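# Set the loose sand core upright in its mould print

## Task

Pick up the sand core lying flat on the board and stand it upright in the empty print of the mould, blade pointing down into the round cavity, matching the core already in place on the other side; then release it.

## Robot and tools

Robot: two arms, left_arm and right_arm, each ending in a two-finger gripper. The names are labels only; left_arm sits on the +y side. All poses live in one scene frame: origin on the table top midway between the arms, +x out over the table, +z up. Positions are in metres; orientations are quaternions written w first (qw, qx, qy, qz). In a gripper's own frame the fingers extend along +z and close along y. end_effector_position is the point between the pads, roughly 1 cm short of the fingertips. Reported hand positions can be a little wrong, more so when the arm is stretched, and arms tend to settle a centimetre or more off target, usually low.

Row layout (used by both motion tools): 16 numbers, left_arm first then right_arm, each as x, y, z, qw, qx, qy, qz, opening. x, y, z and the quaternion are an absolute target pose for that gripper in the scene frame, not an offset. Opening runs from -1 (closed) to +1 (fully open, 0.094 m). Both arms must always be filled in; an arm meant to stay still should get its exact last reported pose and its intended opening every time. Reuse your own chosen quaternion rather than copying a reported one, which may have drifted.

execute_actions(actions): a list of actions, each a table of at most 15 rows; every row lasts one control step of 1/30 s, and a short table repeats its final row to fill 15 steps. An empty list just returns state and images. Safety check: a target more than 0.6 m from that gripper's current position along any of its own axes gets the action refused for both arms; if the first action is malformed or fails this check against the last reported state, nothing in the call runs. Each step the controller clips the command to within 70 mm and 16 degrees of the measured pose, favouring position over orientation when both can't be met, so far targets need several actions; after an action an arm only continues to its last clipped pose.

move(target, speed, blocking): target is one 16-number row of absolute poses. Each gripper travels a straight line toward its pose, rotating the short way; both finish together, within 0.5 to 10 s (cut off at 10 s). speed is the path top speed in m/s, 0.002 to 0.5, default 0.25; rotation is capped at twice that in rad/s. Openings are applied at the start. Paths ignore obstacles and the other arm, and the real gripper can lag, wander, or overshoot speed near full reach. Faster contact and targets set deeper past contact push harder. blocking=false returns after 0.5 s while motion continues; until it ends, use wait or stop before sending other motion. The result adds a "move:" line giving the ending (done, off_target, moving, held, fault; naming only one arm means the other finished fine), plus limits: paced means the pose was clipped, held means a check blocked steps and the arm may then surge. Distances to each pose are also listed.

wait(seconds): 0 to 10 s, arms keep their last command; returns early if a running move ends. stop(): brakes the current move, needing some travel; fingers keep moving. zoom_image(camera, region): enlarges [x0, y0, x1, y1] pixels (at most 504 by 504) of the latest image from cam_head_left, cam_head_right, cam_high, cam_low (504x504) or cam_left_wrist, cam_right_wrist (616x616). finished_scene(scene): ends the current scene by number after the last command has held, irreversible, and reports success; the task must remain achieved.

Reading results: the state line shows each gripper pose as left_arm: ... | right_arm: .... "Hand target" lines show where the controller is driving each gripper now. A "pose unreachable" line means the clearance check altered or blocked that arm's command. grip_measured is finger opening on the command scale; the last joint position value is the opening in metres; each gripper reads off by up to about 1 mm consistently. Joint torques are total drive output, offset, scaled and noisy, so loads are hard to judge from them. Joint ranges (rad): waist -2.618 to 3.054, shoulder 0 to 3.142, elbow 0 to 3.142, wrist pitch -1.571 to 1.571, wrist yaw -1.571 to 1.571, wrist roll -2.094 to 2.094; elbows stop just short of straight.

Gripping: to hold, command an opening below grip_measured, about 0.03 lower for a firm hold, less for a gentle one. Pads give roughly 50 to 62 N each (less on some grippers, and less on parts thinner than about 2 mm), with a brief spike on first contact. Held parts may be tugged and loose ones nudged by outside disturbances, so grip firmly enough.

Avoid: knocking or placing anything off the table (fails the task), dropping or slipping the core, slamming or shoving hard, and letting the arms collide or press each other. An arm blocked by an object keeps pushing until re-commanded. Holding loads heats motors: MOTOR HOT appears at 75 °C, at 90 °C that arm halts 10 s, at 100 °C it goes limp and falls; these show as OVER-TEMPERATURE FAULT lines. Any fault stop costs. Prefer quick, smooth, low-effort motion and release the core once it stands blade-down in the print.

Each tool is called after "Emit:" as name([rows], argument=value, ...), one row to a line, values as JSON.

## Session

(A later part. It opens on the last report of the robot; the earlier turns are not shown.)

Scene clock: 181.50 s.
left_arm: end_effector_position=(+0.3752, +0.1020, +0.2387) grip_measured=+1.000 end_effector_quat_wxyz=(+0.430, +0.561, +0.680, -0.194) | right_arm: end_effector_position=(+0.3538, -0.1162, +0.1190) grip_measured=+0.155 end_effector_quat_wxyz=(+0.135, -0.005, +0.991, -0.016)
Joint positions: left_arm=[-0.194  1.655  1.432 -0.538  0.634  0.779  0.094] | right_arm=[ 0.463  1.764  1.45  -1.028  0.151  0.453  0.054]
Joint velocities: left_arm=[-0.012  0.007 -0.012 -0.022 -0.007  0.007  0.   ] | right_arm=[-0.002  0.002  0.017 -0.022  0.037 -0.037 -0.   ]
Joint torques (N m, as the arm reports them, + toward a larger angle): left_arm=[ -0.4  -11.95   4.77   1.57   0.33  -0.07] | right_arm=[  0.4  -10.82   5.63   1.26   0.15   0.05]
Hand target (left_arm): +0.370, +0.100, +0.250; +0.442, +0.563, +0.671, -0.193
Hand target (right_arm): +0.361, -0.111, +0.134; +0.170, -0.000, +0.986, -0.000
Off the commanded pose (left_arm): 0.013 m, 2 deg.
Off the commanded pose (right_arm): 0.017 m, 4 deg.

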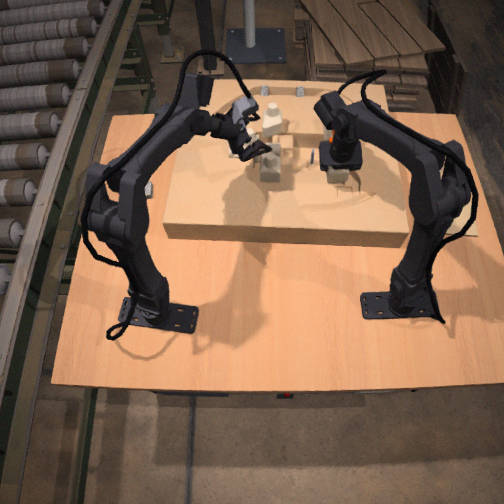

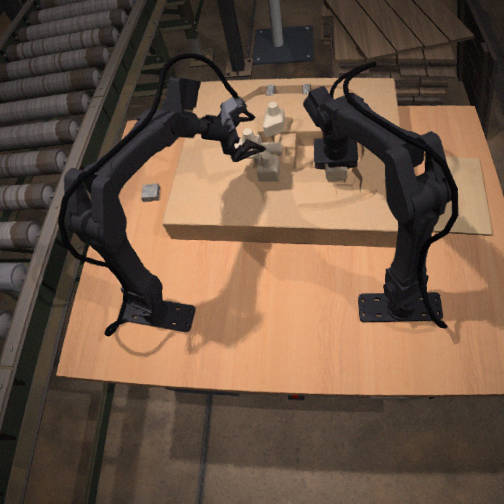

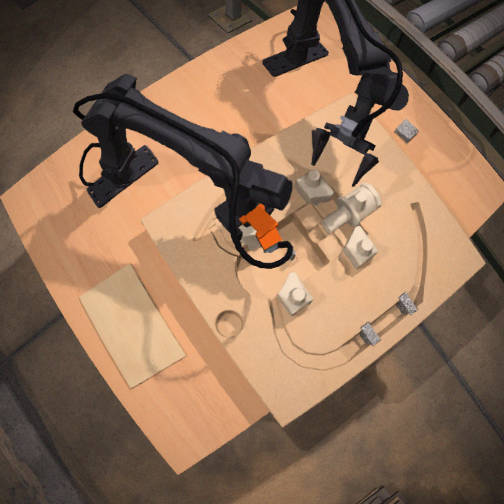

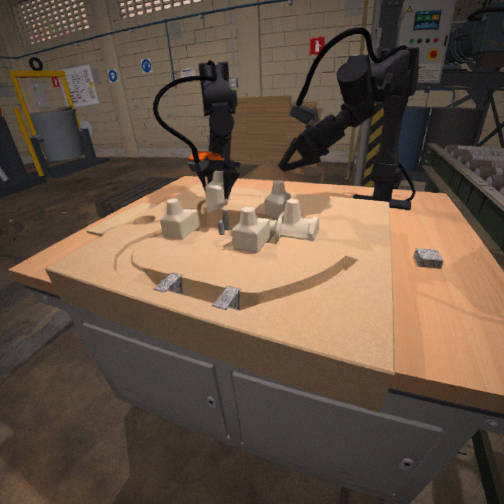

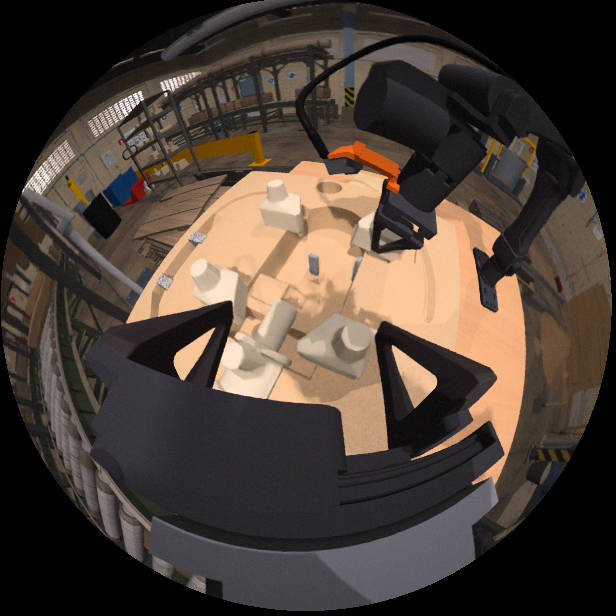

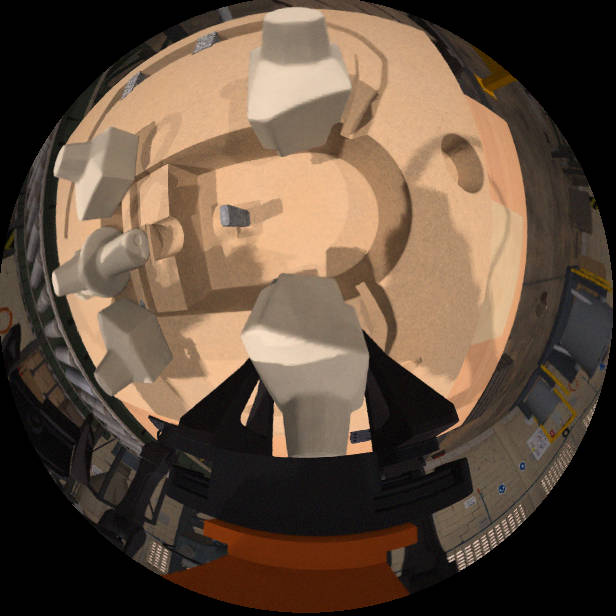

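Emit:
execute_actions([
  [[0.37,0.10,0.25,0.442,0.562,0.671,-0.193,1,0.361,-0.114,0.128,0.17,0,0.9855,0,0.115]],
  [[0.37,0.10,0.25,0.442,0.562,0.671,-0.193,1,0.361,-0.114,0.122,0.17,0,0.9855,0,0.115]],
  [[0.37,0.10,0.25,0.442,0.562,0.671,-0.193,1,0.361,-0.114,0.117,0.17,0,0.9855,0,0.115]],
])

Emit:
zoom_image(camera="cam_left_wrist", region=[320,180,440,300])

Emit:
zoom_image(camera="cam_low", region=[180,150,250,220])

Scene clock: 189.57 s.
left_arm: end_effector_position=(+0.3752, +0.1020, +0.2387) grip_measured=+1.000 end_effector_quat_wxyz=(+0.430, +0.561, +0.680, -0.194) | right_arm: end_effector_position=(+0.3528, -0.1167, +0.1176) grip_measured=+0.155 end_effector_quat_wxyz=(+0.149, -0.004, +0.989, -0.009)
Joint positions: left_arm=[-0.194  1.655  1.432 -0.538  0.634  0.779  0.094] | right_arm=[ 0.463  1.734  1.402 -0.98   0.152  0.453  0.054]
Joint velocities: left_arm=[ 0.002  0.007  0.007 -0.007  0.037 -0.007  0.   ] | right_arm=[-0.002 -0.002 -0.002 -0.022 -0.022 -0.037  0.001]
Joint torques (N m, as the arm reports them, + toward a larger angle): left_arm=[ -0.37 -11.95   4.79   1.58   0.33  -0.07] | right_arm=[-0.23 -8.19  4.33  1.53  0.12 -0.03]
Hand target (left_arm): +0.370, +0.100, +0.250; +0.442, +0.563, +0.671, -0.193
Hand target (right_arm): +0.361, -0.114, +0.117; +0.169, -0.000, +0.986, -0.001
Off the commanded pose (left_arm): 0.013 m, 2 deg.
Off the commanded pose (right_arm): 0.009 m, 3 deg.

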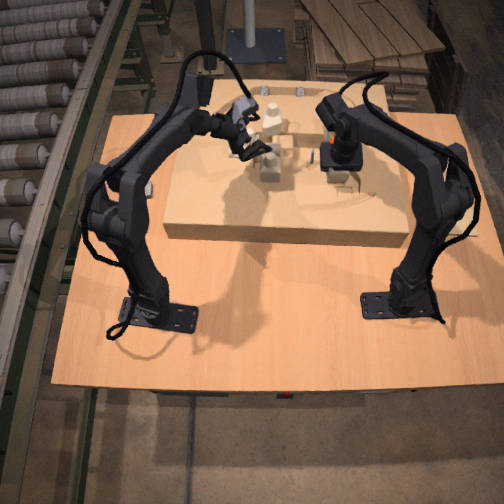

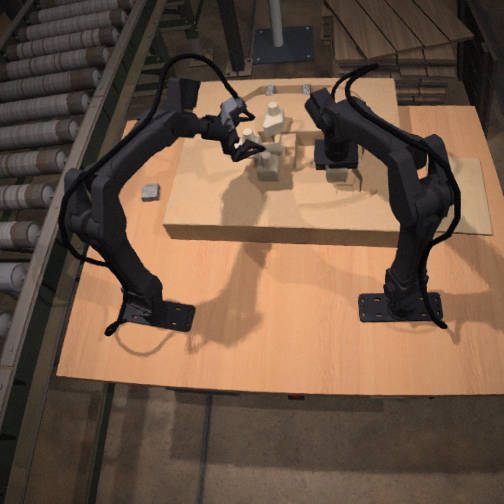

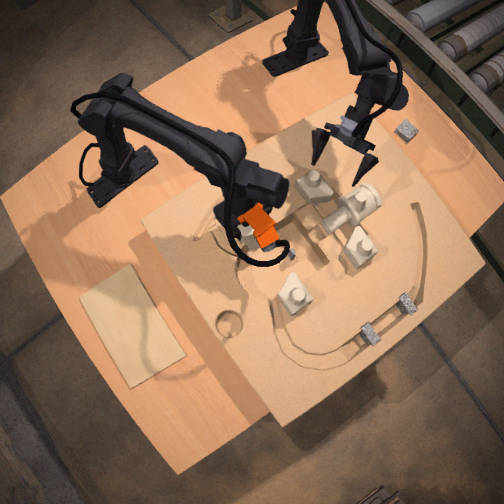

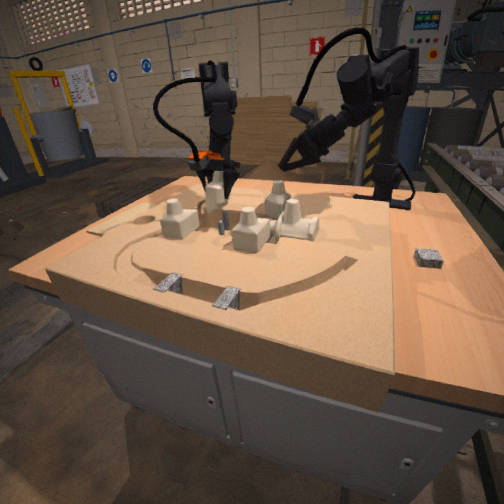

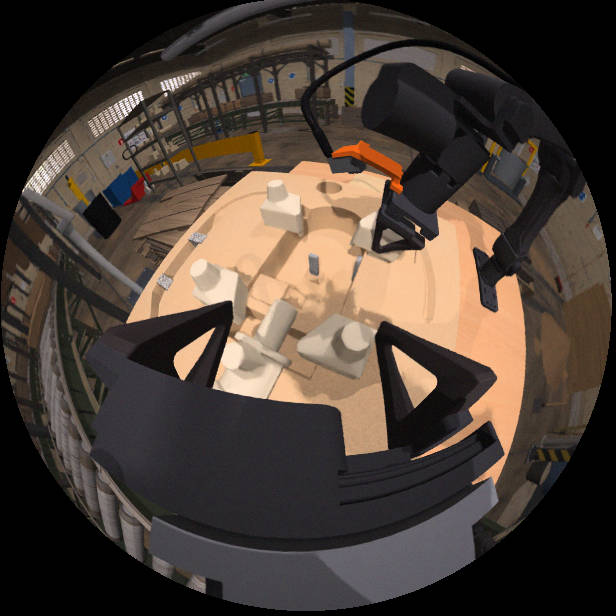

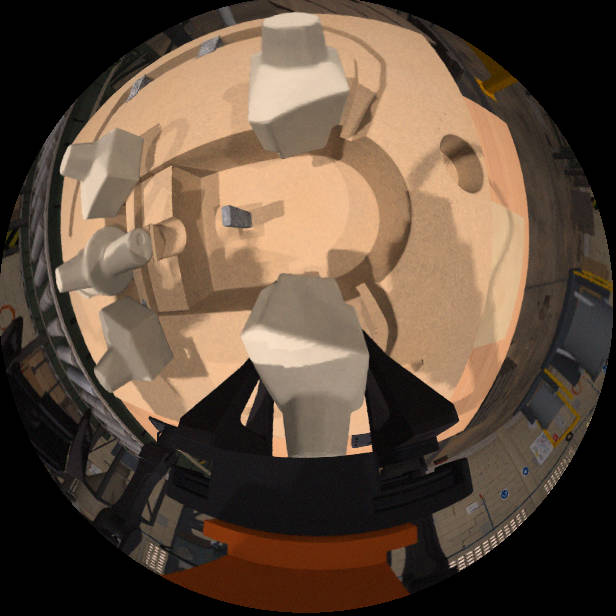

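Region (320, 180, 440, 300) of cam_left_wrist's 616x616 image, scaled by 4.200, with more detail than that image has.

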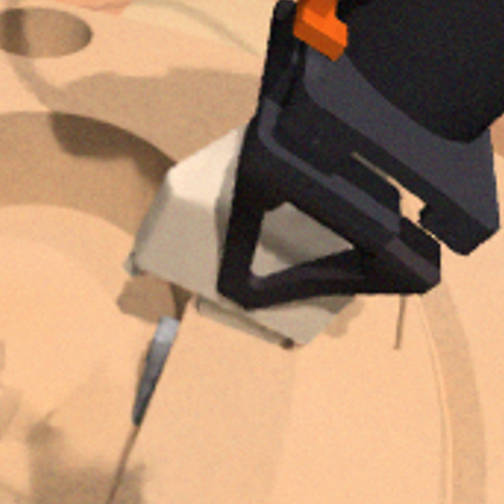

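Region (180, 150, 250, 220) of cam_low's 504x504 image, scaled by 7.200, with more detail than that image has.

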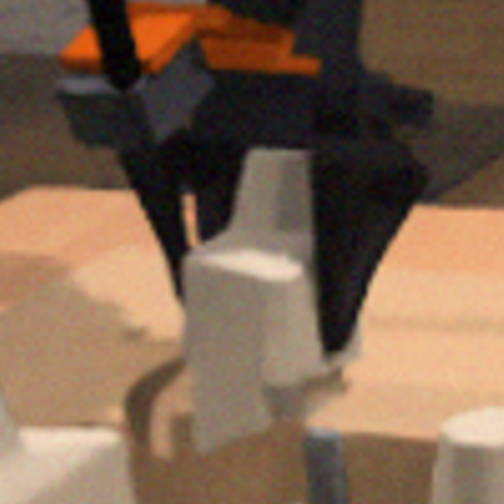

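Emit:
execute_actions([
  [[0.37,0.10,0.25,0.442,0.562,0.671,-0.193,1,0.359,-0.116,0.132,0.16,0,0.987,0,0.115]],
  [[0.37,0.10,0.25,0.442,0.562,0.671,-0.193,1,0.357,-0.118,0.143,0.155,0,0.988,0,0.115]],
  [[0.37,0.10,0.25,0.442,0.562,0.671,-0.193,1,0.357,-0.118,0.143,0.155,0,0.988,0,0.115]],
])

Emit:
zoom_image(camera="cam_left_wrist", region=[320,180,440,300])

Emit:
zoom_image(camera="cam_low", region=[180,150,250,220])

Emit:
zoom_image(camera="cam_head_right", region=[300,130,380,210])

Scene clock: 196.60 s.
left_arm: end_effector_position=(+0.3752, +0.1020, +0.2387) grip_measured=+1.000 end_effector_quat_wxyz=(+0.430, +0.561, +0.680, -0.194) | right_arm: end_effector_position=(+0.3468, -0.1192, +0.1245) grip_measured=+0.155 end_effector_quat_wxyz=(+0.131, -0.003, +0.991, -0.010)
Joint positions: left_arm=[-0.194  1.655  1.432 -0.538  0.634  0.779  0.094] | right_arm=[ 0.457  1.736  1.44  -1.048  0.135  0.453  0.054]
Joint velocities: left_arm=[ 0.007  0.002  0.002 -0.007  0.051  0.037  0.   ] | right_arm=[-0.022 -0.007 -0.007 -0.022 -0.11   0.007  0.   ]
Joint torques (N m, as the arm reports them, + toward a larger angle): left_arm=[ -0.47 -11.98   4.68   1.61   0.33  -0.11] | right_arm=[-0.71 -8.68  8.91  0.77  0.11 -0.11]
Hand target (left_arm): +0.370, +0.100, +0.250; +0.442, +0.563, +0.671, -0.193
Hand target (right_arm): +0.357, -0.118, +0.143; +0.155, -0.000, +0.988, -0.000
Off the commanded pose (left_arm): 0.013 m, 2 deg.
Off the commanded pose (right_arm): 0.021 m, 3 deg.

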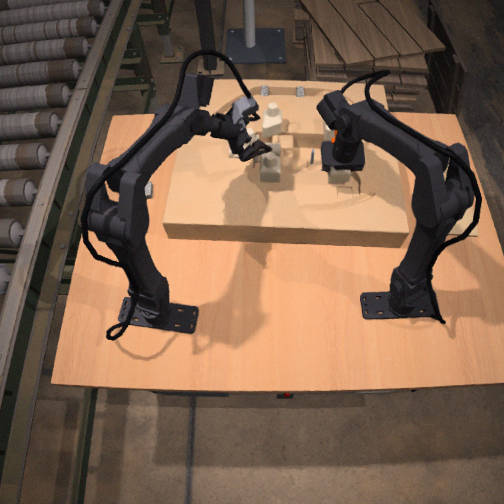

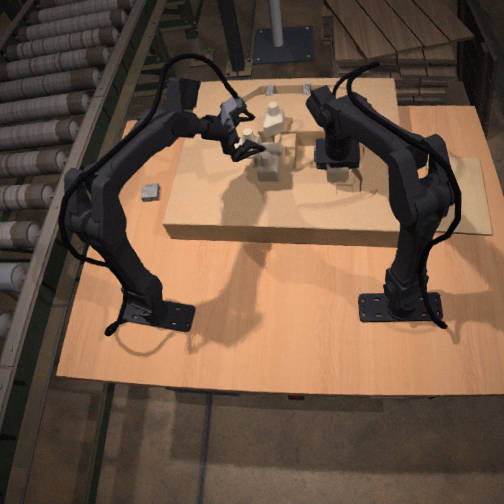

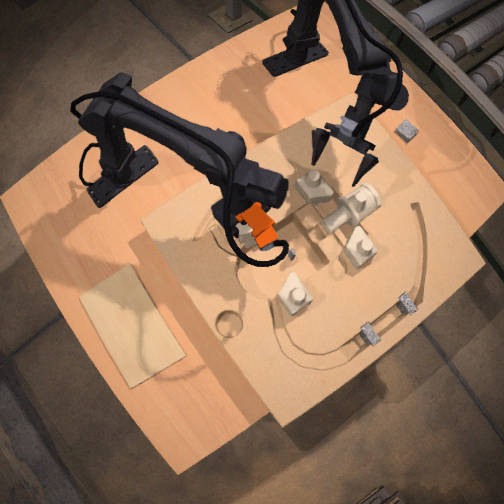

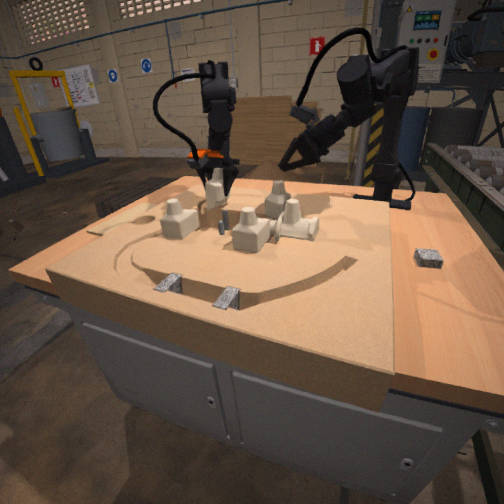

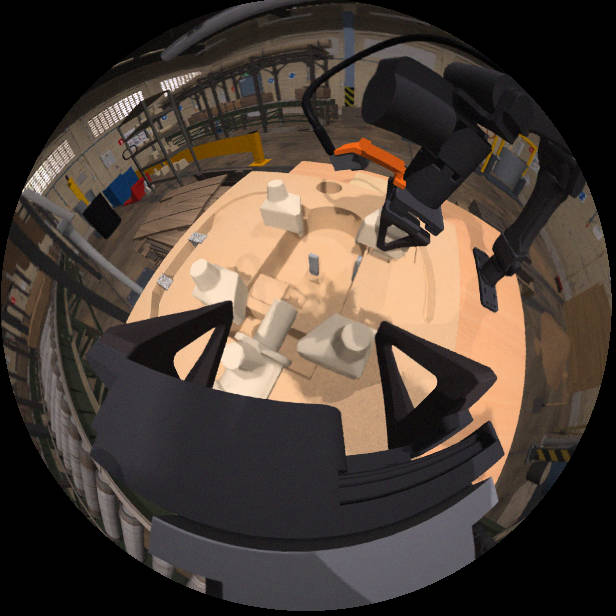

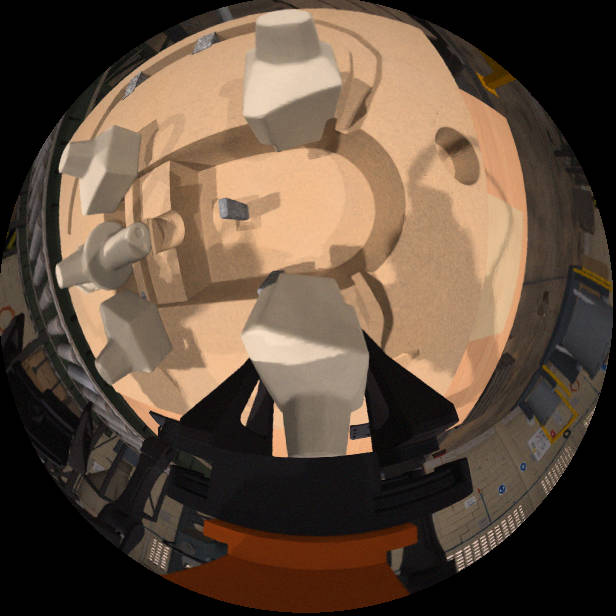

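Region (320, 180, 440, 300) of cam_left_wrist's 616x616 image, scaled by 4.200, with more detail than that image has.

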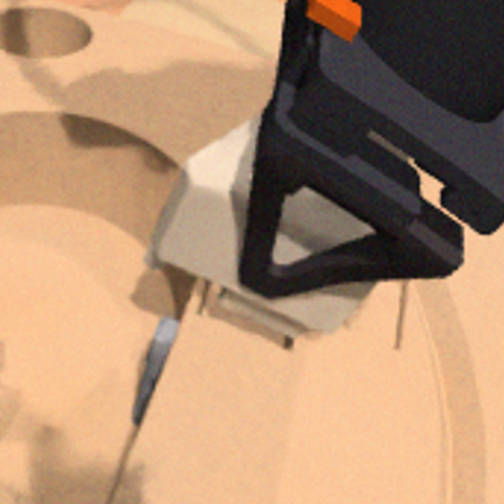

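Region (180, 150, 250, 220) of cam_low's 504x504 image, scaled by 7.200, with more detail than that image has.

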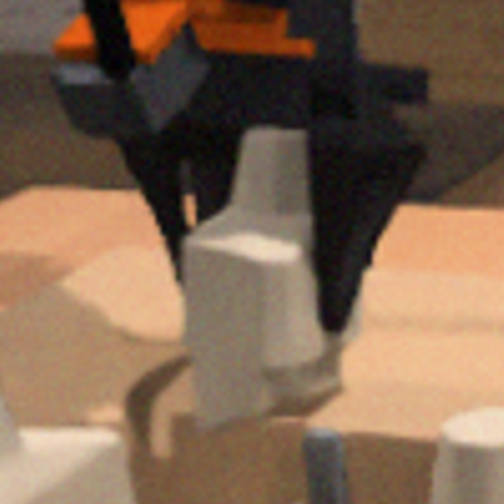

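Region (300, 130, 380, 210) of cam_head_right's 504x504 image, scaled by 6.300, with more detail than that image has.

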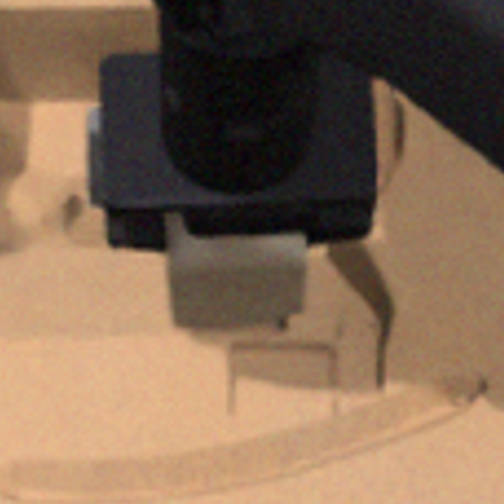

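Emit:
execute_actions([
  [[0.37,0.10,0.25,0.442,0.562,0.671,-0.193,1,0.362,-0.112,0.143,0.155,0,0.988,0,0.115]],
  [[0.37,0.10,0.25,0.442,0.562,0.671,-0.193,1,0.362,-0.112,0.143,0.155,0,0.988,0,0.115]],
])

Emit:
zoom_image(camera="cam_left_wrist", region=[320,180,440,300])

Scene clock: 201.20 s.
left_arm: end_effector_position=(+0.3752, +0.1020, +0.2387) grip_measured=+1.000 end_effector_quat_wxyz=(+0.430, +0.561, +0.680, -0.194) | right_arm: end_effector_position=(+0.3496, -0.1176, +0.1275) grip_measured=+0.155 end_effector_quat_wxyz=(+0.129, -0.003, +0.992, -0.010)
Joint positions: left_arm=[-0.194  1.655  1.432 -0.538  0.634  0.779  0.094] | right_arm=[ 0.457  1.752  1.472 -1.069  0.135  0.453  0.054]
Joint velocities: left_arm=[-0.007  0.007 -0.007 -0.007  0.007 -0.022  0.   ] | right_arm=[-0.002 -0.007  0.017  0.051  0.037 -0.007  0.   ]
Joint torques (N m, as the arm reports them, + toward a larger angle): left_arm=[ -0.43 -11.93   4.73   1.59   0.3   -0.09] | right_arm=[ 0.01 -7.9   8.99  0.91  0.14 -0.02]
Hand target (left_arm): +0.370, +0.100, +0.250; +0.442, +0.563, +0.671, -0.193
Hand target (right_arm): +0.361, -0.112, +0.143; +0.155, -0.000, +0.988, -0.000
Off the commanded pose (left_arm): 0.013 m, 2 deg.
Off the commanded pose (right_arm): 0.021 m, 3 deg.

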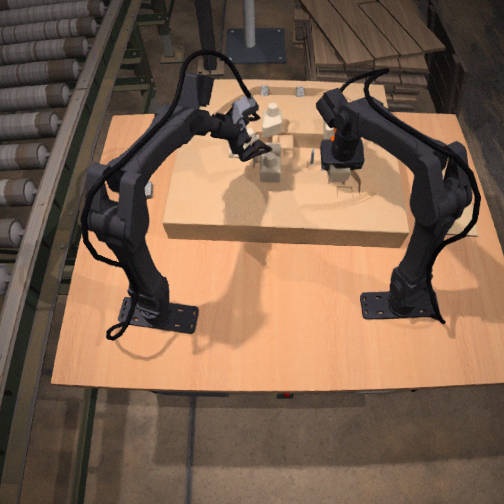

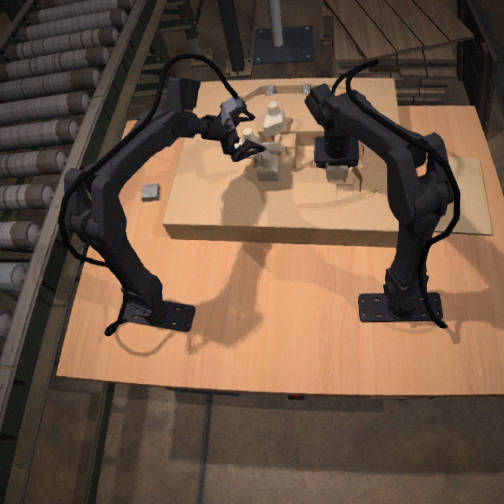

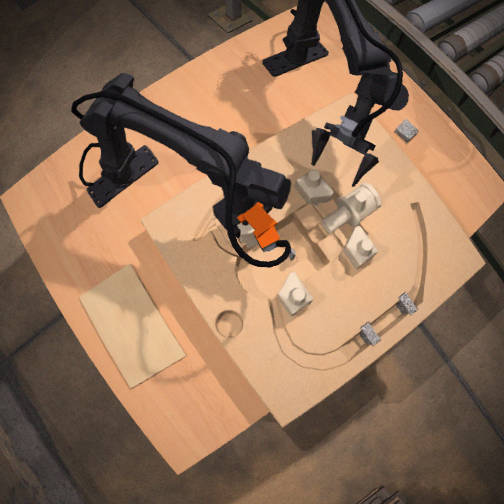

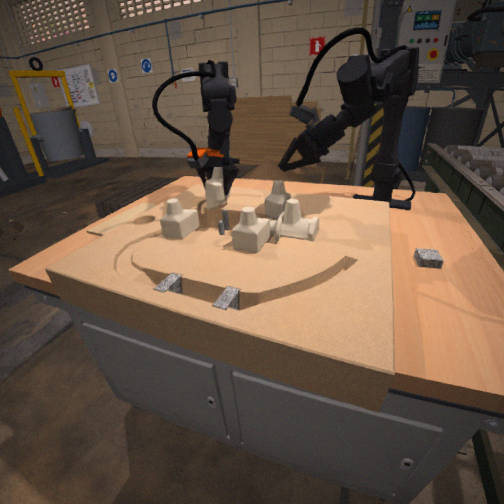

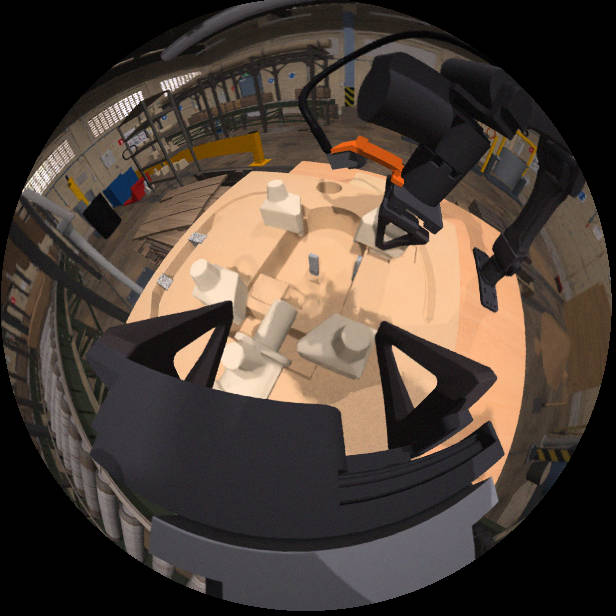

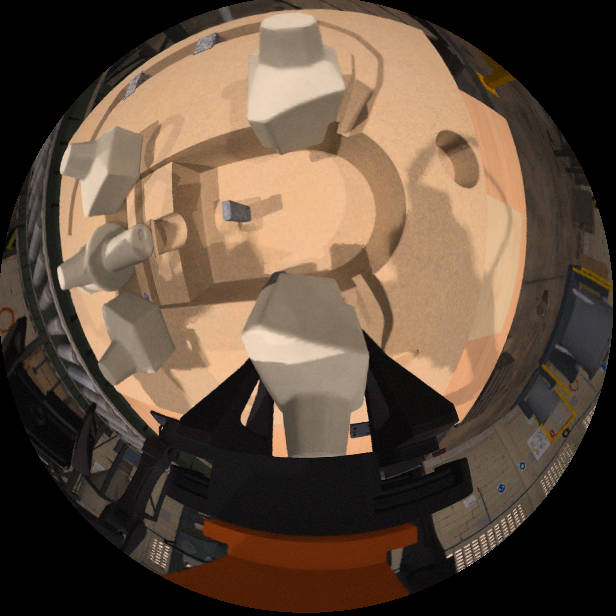

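Region (320, 180, 440, 300) of cam_left_wrist's 616x616 image, scaled by 4.200, with more detail than that image has.

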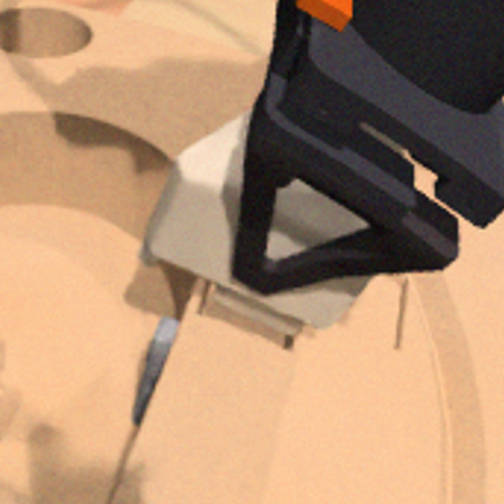

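Emit:
execute_actions([
  [[0.37,0.10,0.25,0.442,0.562,0.671,-0.193,1,0.363,-0.110,0.141,0.135,0,0.991,0,0.115]],
  [[0.37,0.10,0.25,0.442,0.562,0.671,-0.193,1,0.363,-0.110,0.136,0.135,0,0.991,0,0.115]],
  [[0.37,0.10,0.25,0.442,0.562,0.671,-0.193,1,0.363,-0.110,0.136,0.135,0,0.991,0,0.115]],
])

Emit:
zoom_image(camera="cam_left_wrist", region=[320,180,440,300])

Scene clock: 212.37 s.
left_arm: end_effector_position=(+0.3752, +0.1020, +0.2387) grip_measured=+1.000 end_effector_quat_wxyz=(+0.430, +0.561, +0.680, -0.194) | right_arm: end_effector_position=(+0.3506, -0.1135, +0.1243) grip_measured=+0.155 end_effector_quat_wxyz=(+0.109, -0.005, +0.994, -0.011)
Joint positions: left_arm=[-0.194  1.655  1.432 -0.538  0.634  0.779  0.094] | right_arm=[ 0.457  1.796  1.522 -1.111  0.117  0.453  0.054]
Joint velocities: left_arm=[-0.002  0.032  0.017 -0.037 -0.037  0.007  0.   ] | right_arm=[ 0.002 -0.012 -0.007 -0.066 -0.066 -0.007 -0.001]
Joint torques (N m, as the arm reports them, + toward a larger angle): left_arm=[ -0.43 -11.96   4.78   1.61   0.33  -0.06] | right_arm=[-0.42 -8.54  7.72  0.99  0.12 -0.02]
Hand target (left_arm): +0.370, +0.100, +0.250; +0.442, +0.563, +0.671, -0.193
Hand target (right_arm): +0.363, -0.110, +0.136; +0.135, -0.000, +0.991, -0.000
Off the commanded pose (left_arm): 0.013 m, 2 deg.
Off the commanded pose (right_arm): 0.017 m, 3 deg.

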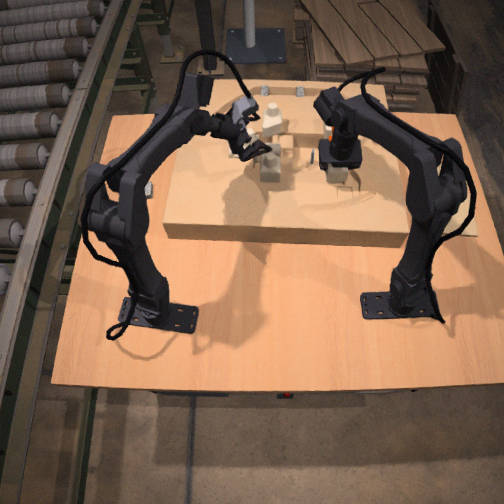

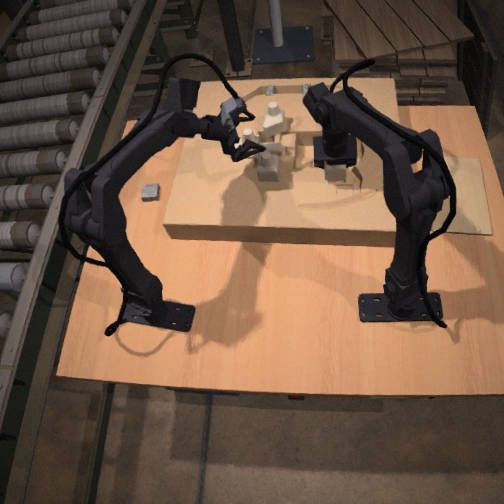

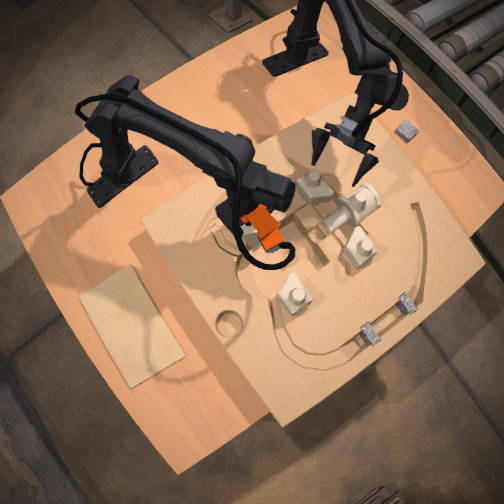

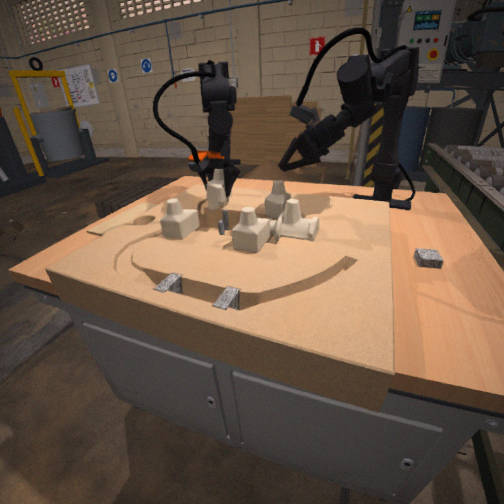

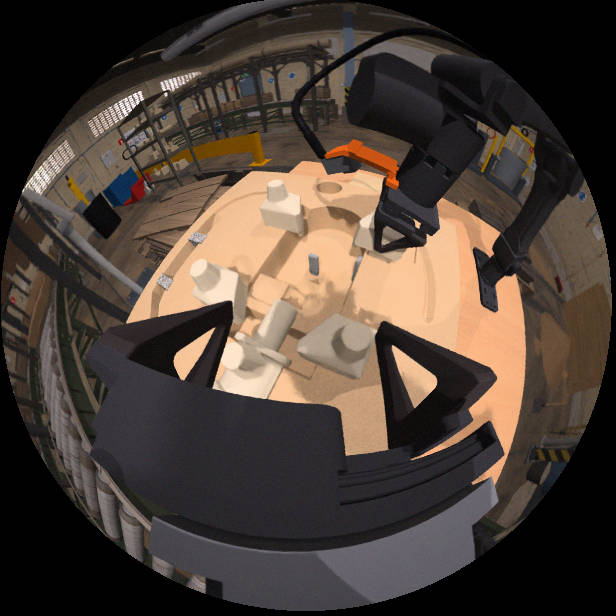

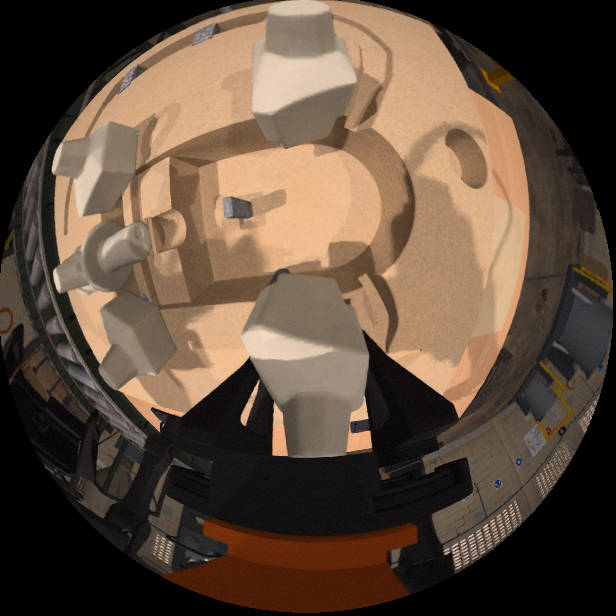

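Region (320, 180, 440, 300) of cam_left_wrist's 616x616 image, scaled by 4.200, with more detail than that image has.

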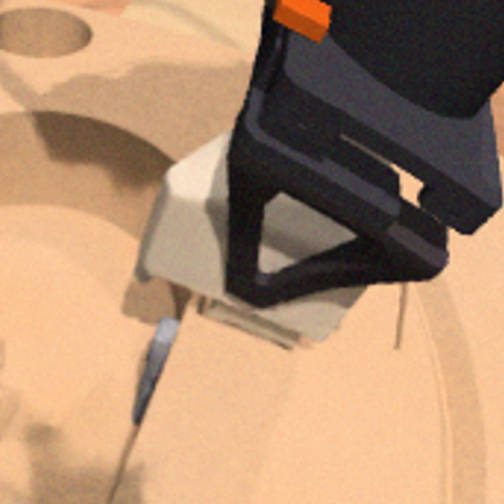

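Emit:
execute_actions([
  [[0.37,0.10,0.25,0.442,0.562,0.671,-0.193,1,0.363,-0.114,0.131,0.135,0,0.991,0,0.115]],
  [[0.37,0.10,0.25,0.442,0.562,0.671,-0.193,1,0.363,-0.114,0.125,0.135,0,0.991,0,0.115]],
  [[0.37,0.10,0.25,0.442,0.562,0.671,-0.193,1,0.363,-0.114,0.120,0.135,0,0.991,0,0.115]],
])

Emit:
zoom_image(camera="cam_left_wrist", region=[320,180,440,300])

Emit:
zoom_image(camera="cam_low", region=[180,150,250,220])

Scene clock: 217.57 s.
left_arm: end_effector_position=(+0.3752, +0.1020, +0.2387) grip_measured=+1.000 end_effector_quat_wxyz=(+0.430, +0.561, +0.680, -0.194) | right_arm: end_effector_position=(+0.3559, -0.1135, +0.1231) grip_measured=+0.155 end_effector_quat_wxyz=(+0.119, -0.002, +0.993, -0.005)
Joint positions: left_arm=[-0.194  1.655  1.432 -0.538  0.634  0.779  0.094] | right_arm=[ 0.45   1.794  1.509 -1.078  0.115  0.45   0.054]
Joint velocities: left_arm=[-0.012 -0.007  0.007 -0.007 -0.037 -0.022  0.   ] | right_arm=[ 0.007  0.012  0.007 -0.007  0.037  0.022 -0.001]
Joint torques (N m, as the arm reports them, + toward a larger angle): left_arm=[ -0.37 -12.03   4.81   1.59   0.33  -0.08] | right_arm=[-0.66 -8.58  3.97  1.36  0.12 -0.09]
Hand target (left_arm): +0.370, +0.100, +0.250; +0.442, +0.563, +0.671, -0.193
Hand target (right_arm): +0.363, -0.114, +0.120; +0.134, -0.000, +0.991, -0.001
Off the commanded pose (left_arm): 0.013 m, 2 deg.
Off the commanded pose (right_arm): 0.008 m, 2 deg.

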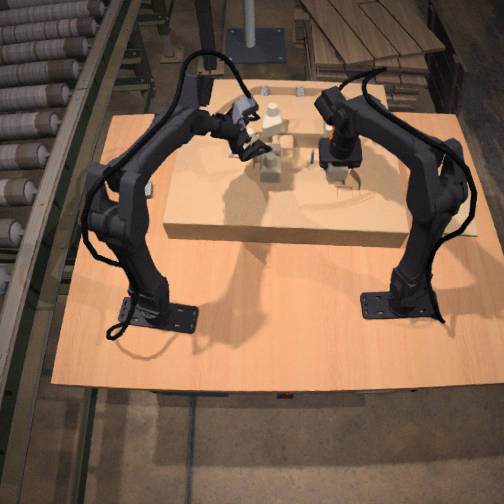

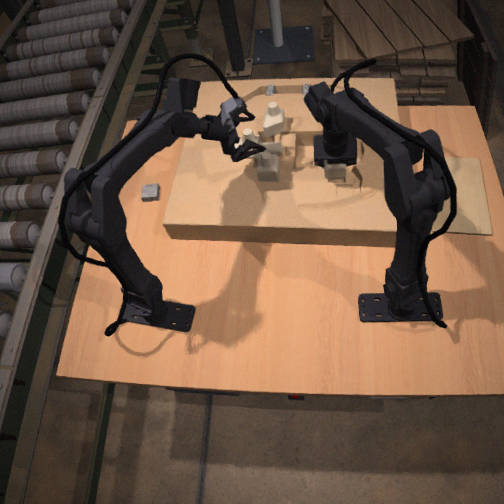

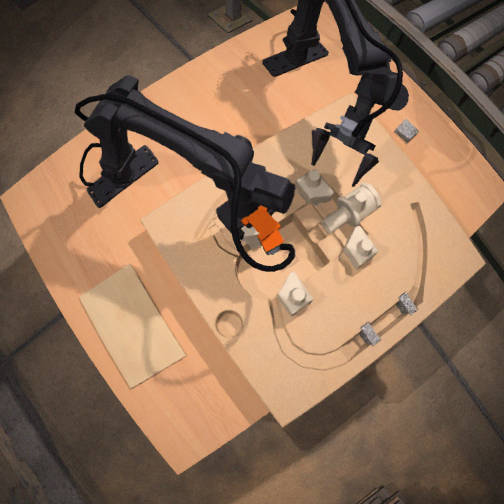

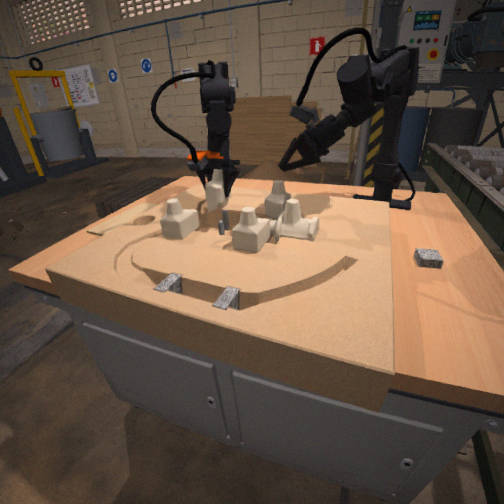

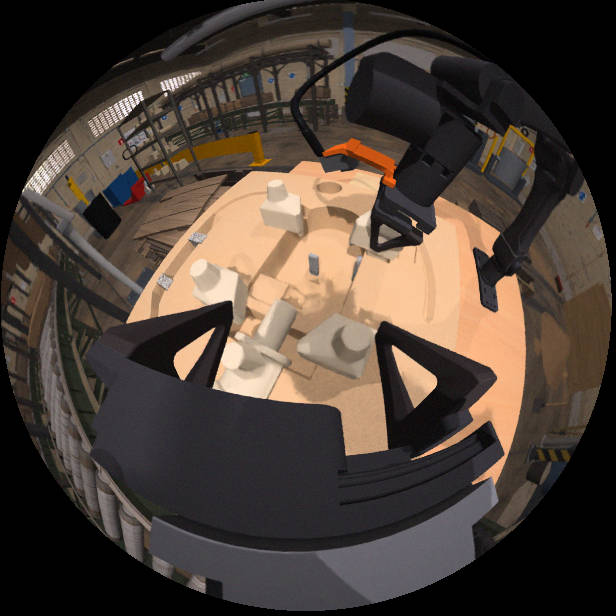

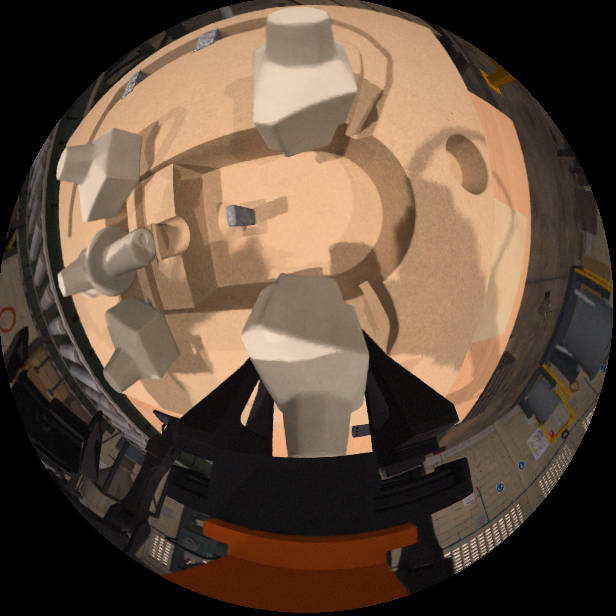

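Region (320, 180, 440, 300) of cam_left_wrist's 616x616 image, scaled by 4.200, with more detail than that image has.

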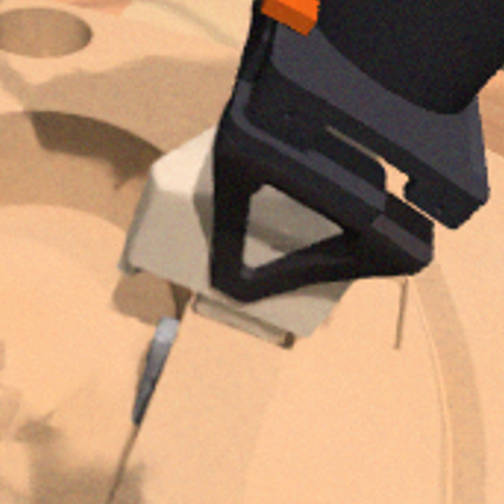

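Region (180, 150, 250, 220) of cam_low's 504x504 image, scaled by 7.200, with more detail than that image has.

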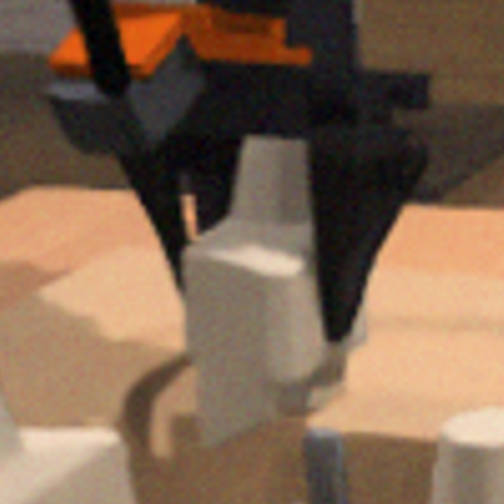

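Emit:
execute_actions([
  [[0.37,0.10,0.25,0.442,0.562,0.671,-0.193,1,0.359,-0.118,0.128,0.135,0,0.991,0,0.115]],
  [[0.37,0.10,0.25,0.442,0.562,0.671,-0.193,1,0.356,-0.120,0.128,0.135,0,0.991,0,0.115]],
  [[0.37,0.10,0.25,0.442,0.562,0.671,-0.193,1,0.356,-0.120,0.128,0.135,0,0.991,0,0.115]],
])

Emit:
zoom_image(camera="cam_left_wrist", region=[320,180,440,300])

Scene clock: 225.23 s.
left_arm: end_effector_position=(+0.3752, +0.1020, +0.2387) grip_measured=+1.000 end_effector_quat_wxyz=(+0.430, +0.561, +0.680, -0.194) | right_arm: end_effector_position=(+0.3541, -0.1171, +0.1188) grip_measured=+0.155 end_effector_quat_wxyz=(+0.118, -0.001, +0.993, -0.006)
Joint positions: left_arm=[-0.194  1.655  1.432 -0.538  0.634  0.779  0.094] | right_arm=[ 0.443  1.784  1.482 -1.061  0.114  0.447  0.054]
Joint velocities: left_arm=[-0.007  0.012 -0.007 -0.007 -0.007 -0.007  0.   ] | right_arm=[ 0.002 -0.017  0.002 -0.007  0.037 -0.022 -0.001]
Joint torques (N m, as the arm reports them, + toward a larger angle): left_arm=[ -0.39 -11.99   4.79   1.59   0.34  -0.07] | right_arm=[ -0.68 -10.61   5.04   0.95   0.1   -0.13]
Hand target (left_arm): +0.370, +0.100, +0.250; +0.442, +0.563, +0.671, -0.193
Hand target (right_arm): +0.356, -0.120, +0.128; +0.135, -0.000, +0.991, -0.000
Off the commanded pose (left_arm): 0.013 m, 2 deg.
Off the commanded pose (right_arm): 0.010 m, 2 deg.

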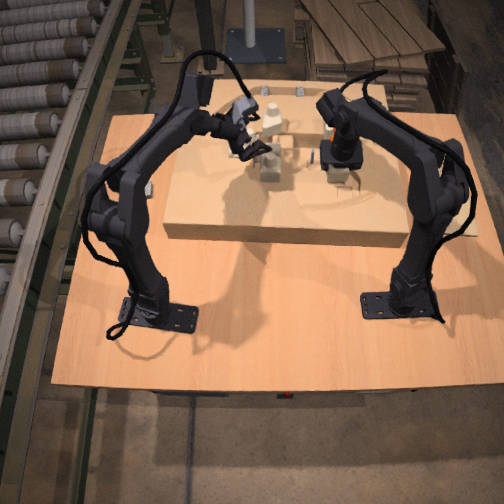

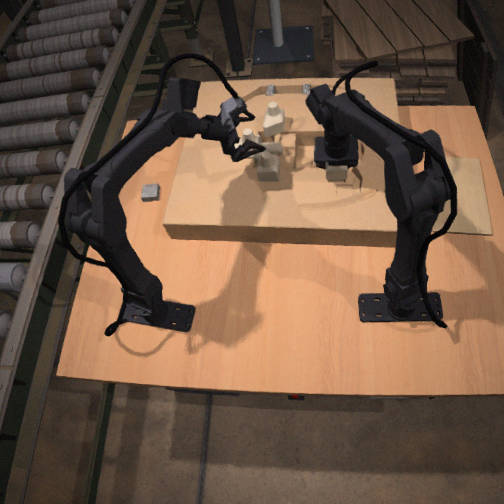

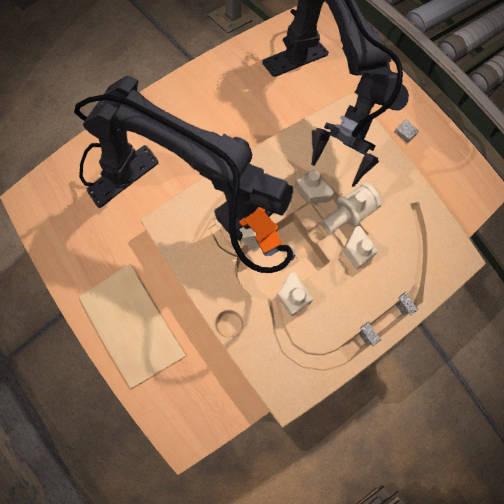

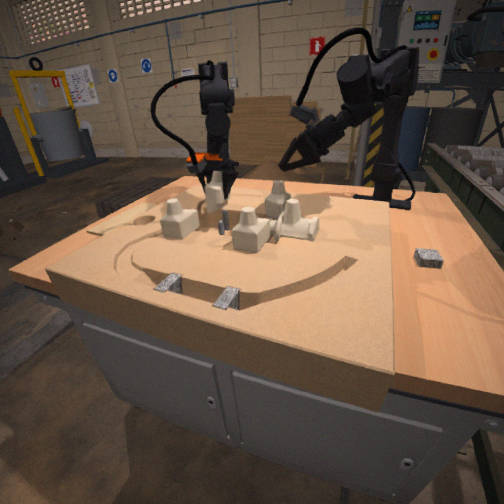

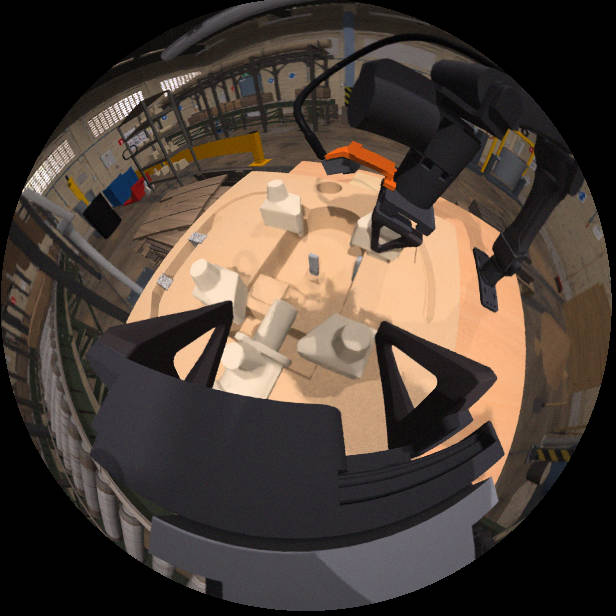

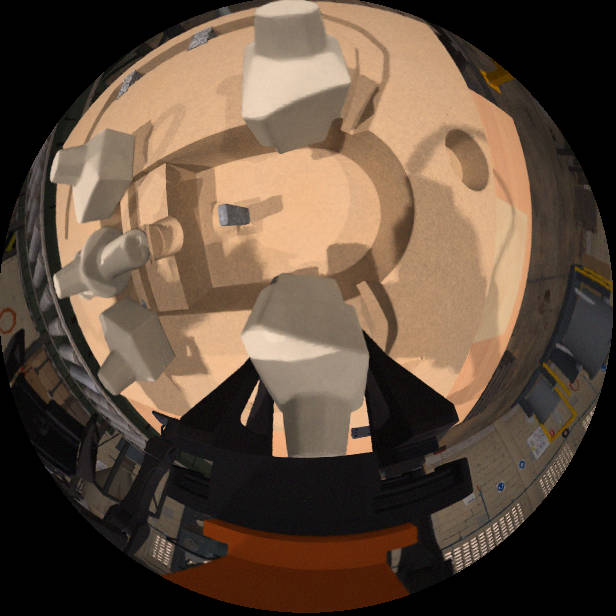

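Region (320, 180, 440, 300) of cam_left_wrist's 616x616 image, scaled by 4.200, with more detail than that image has.

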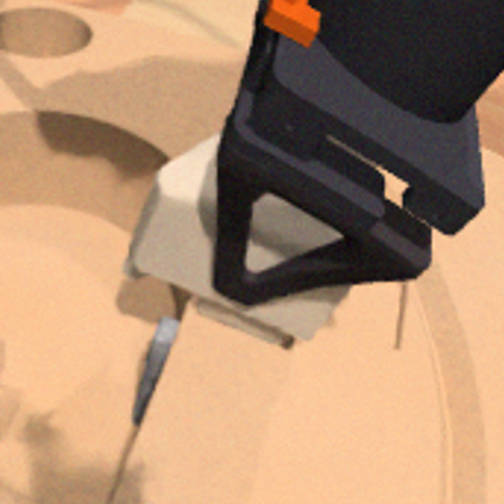

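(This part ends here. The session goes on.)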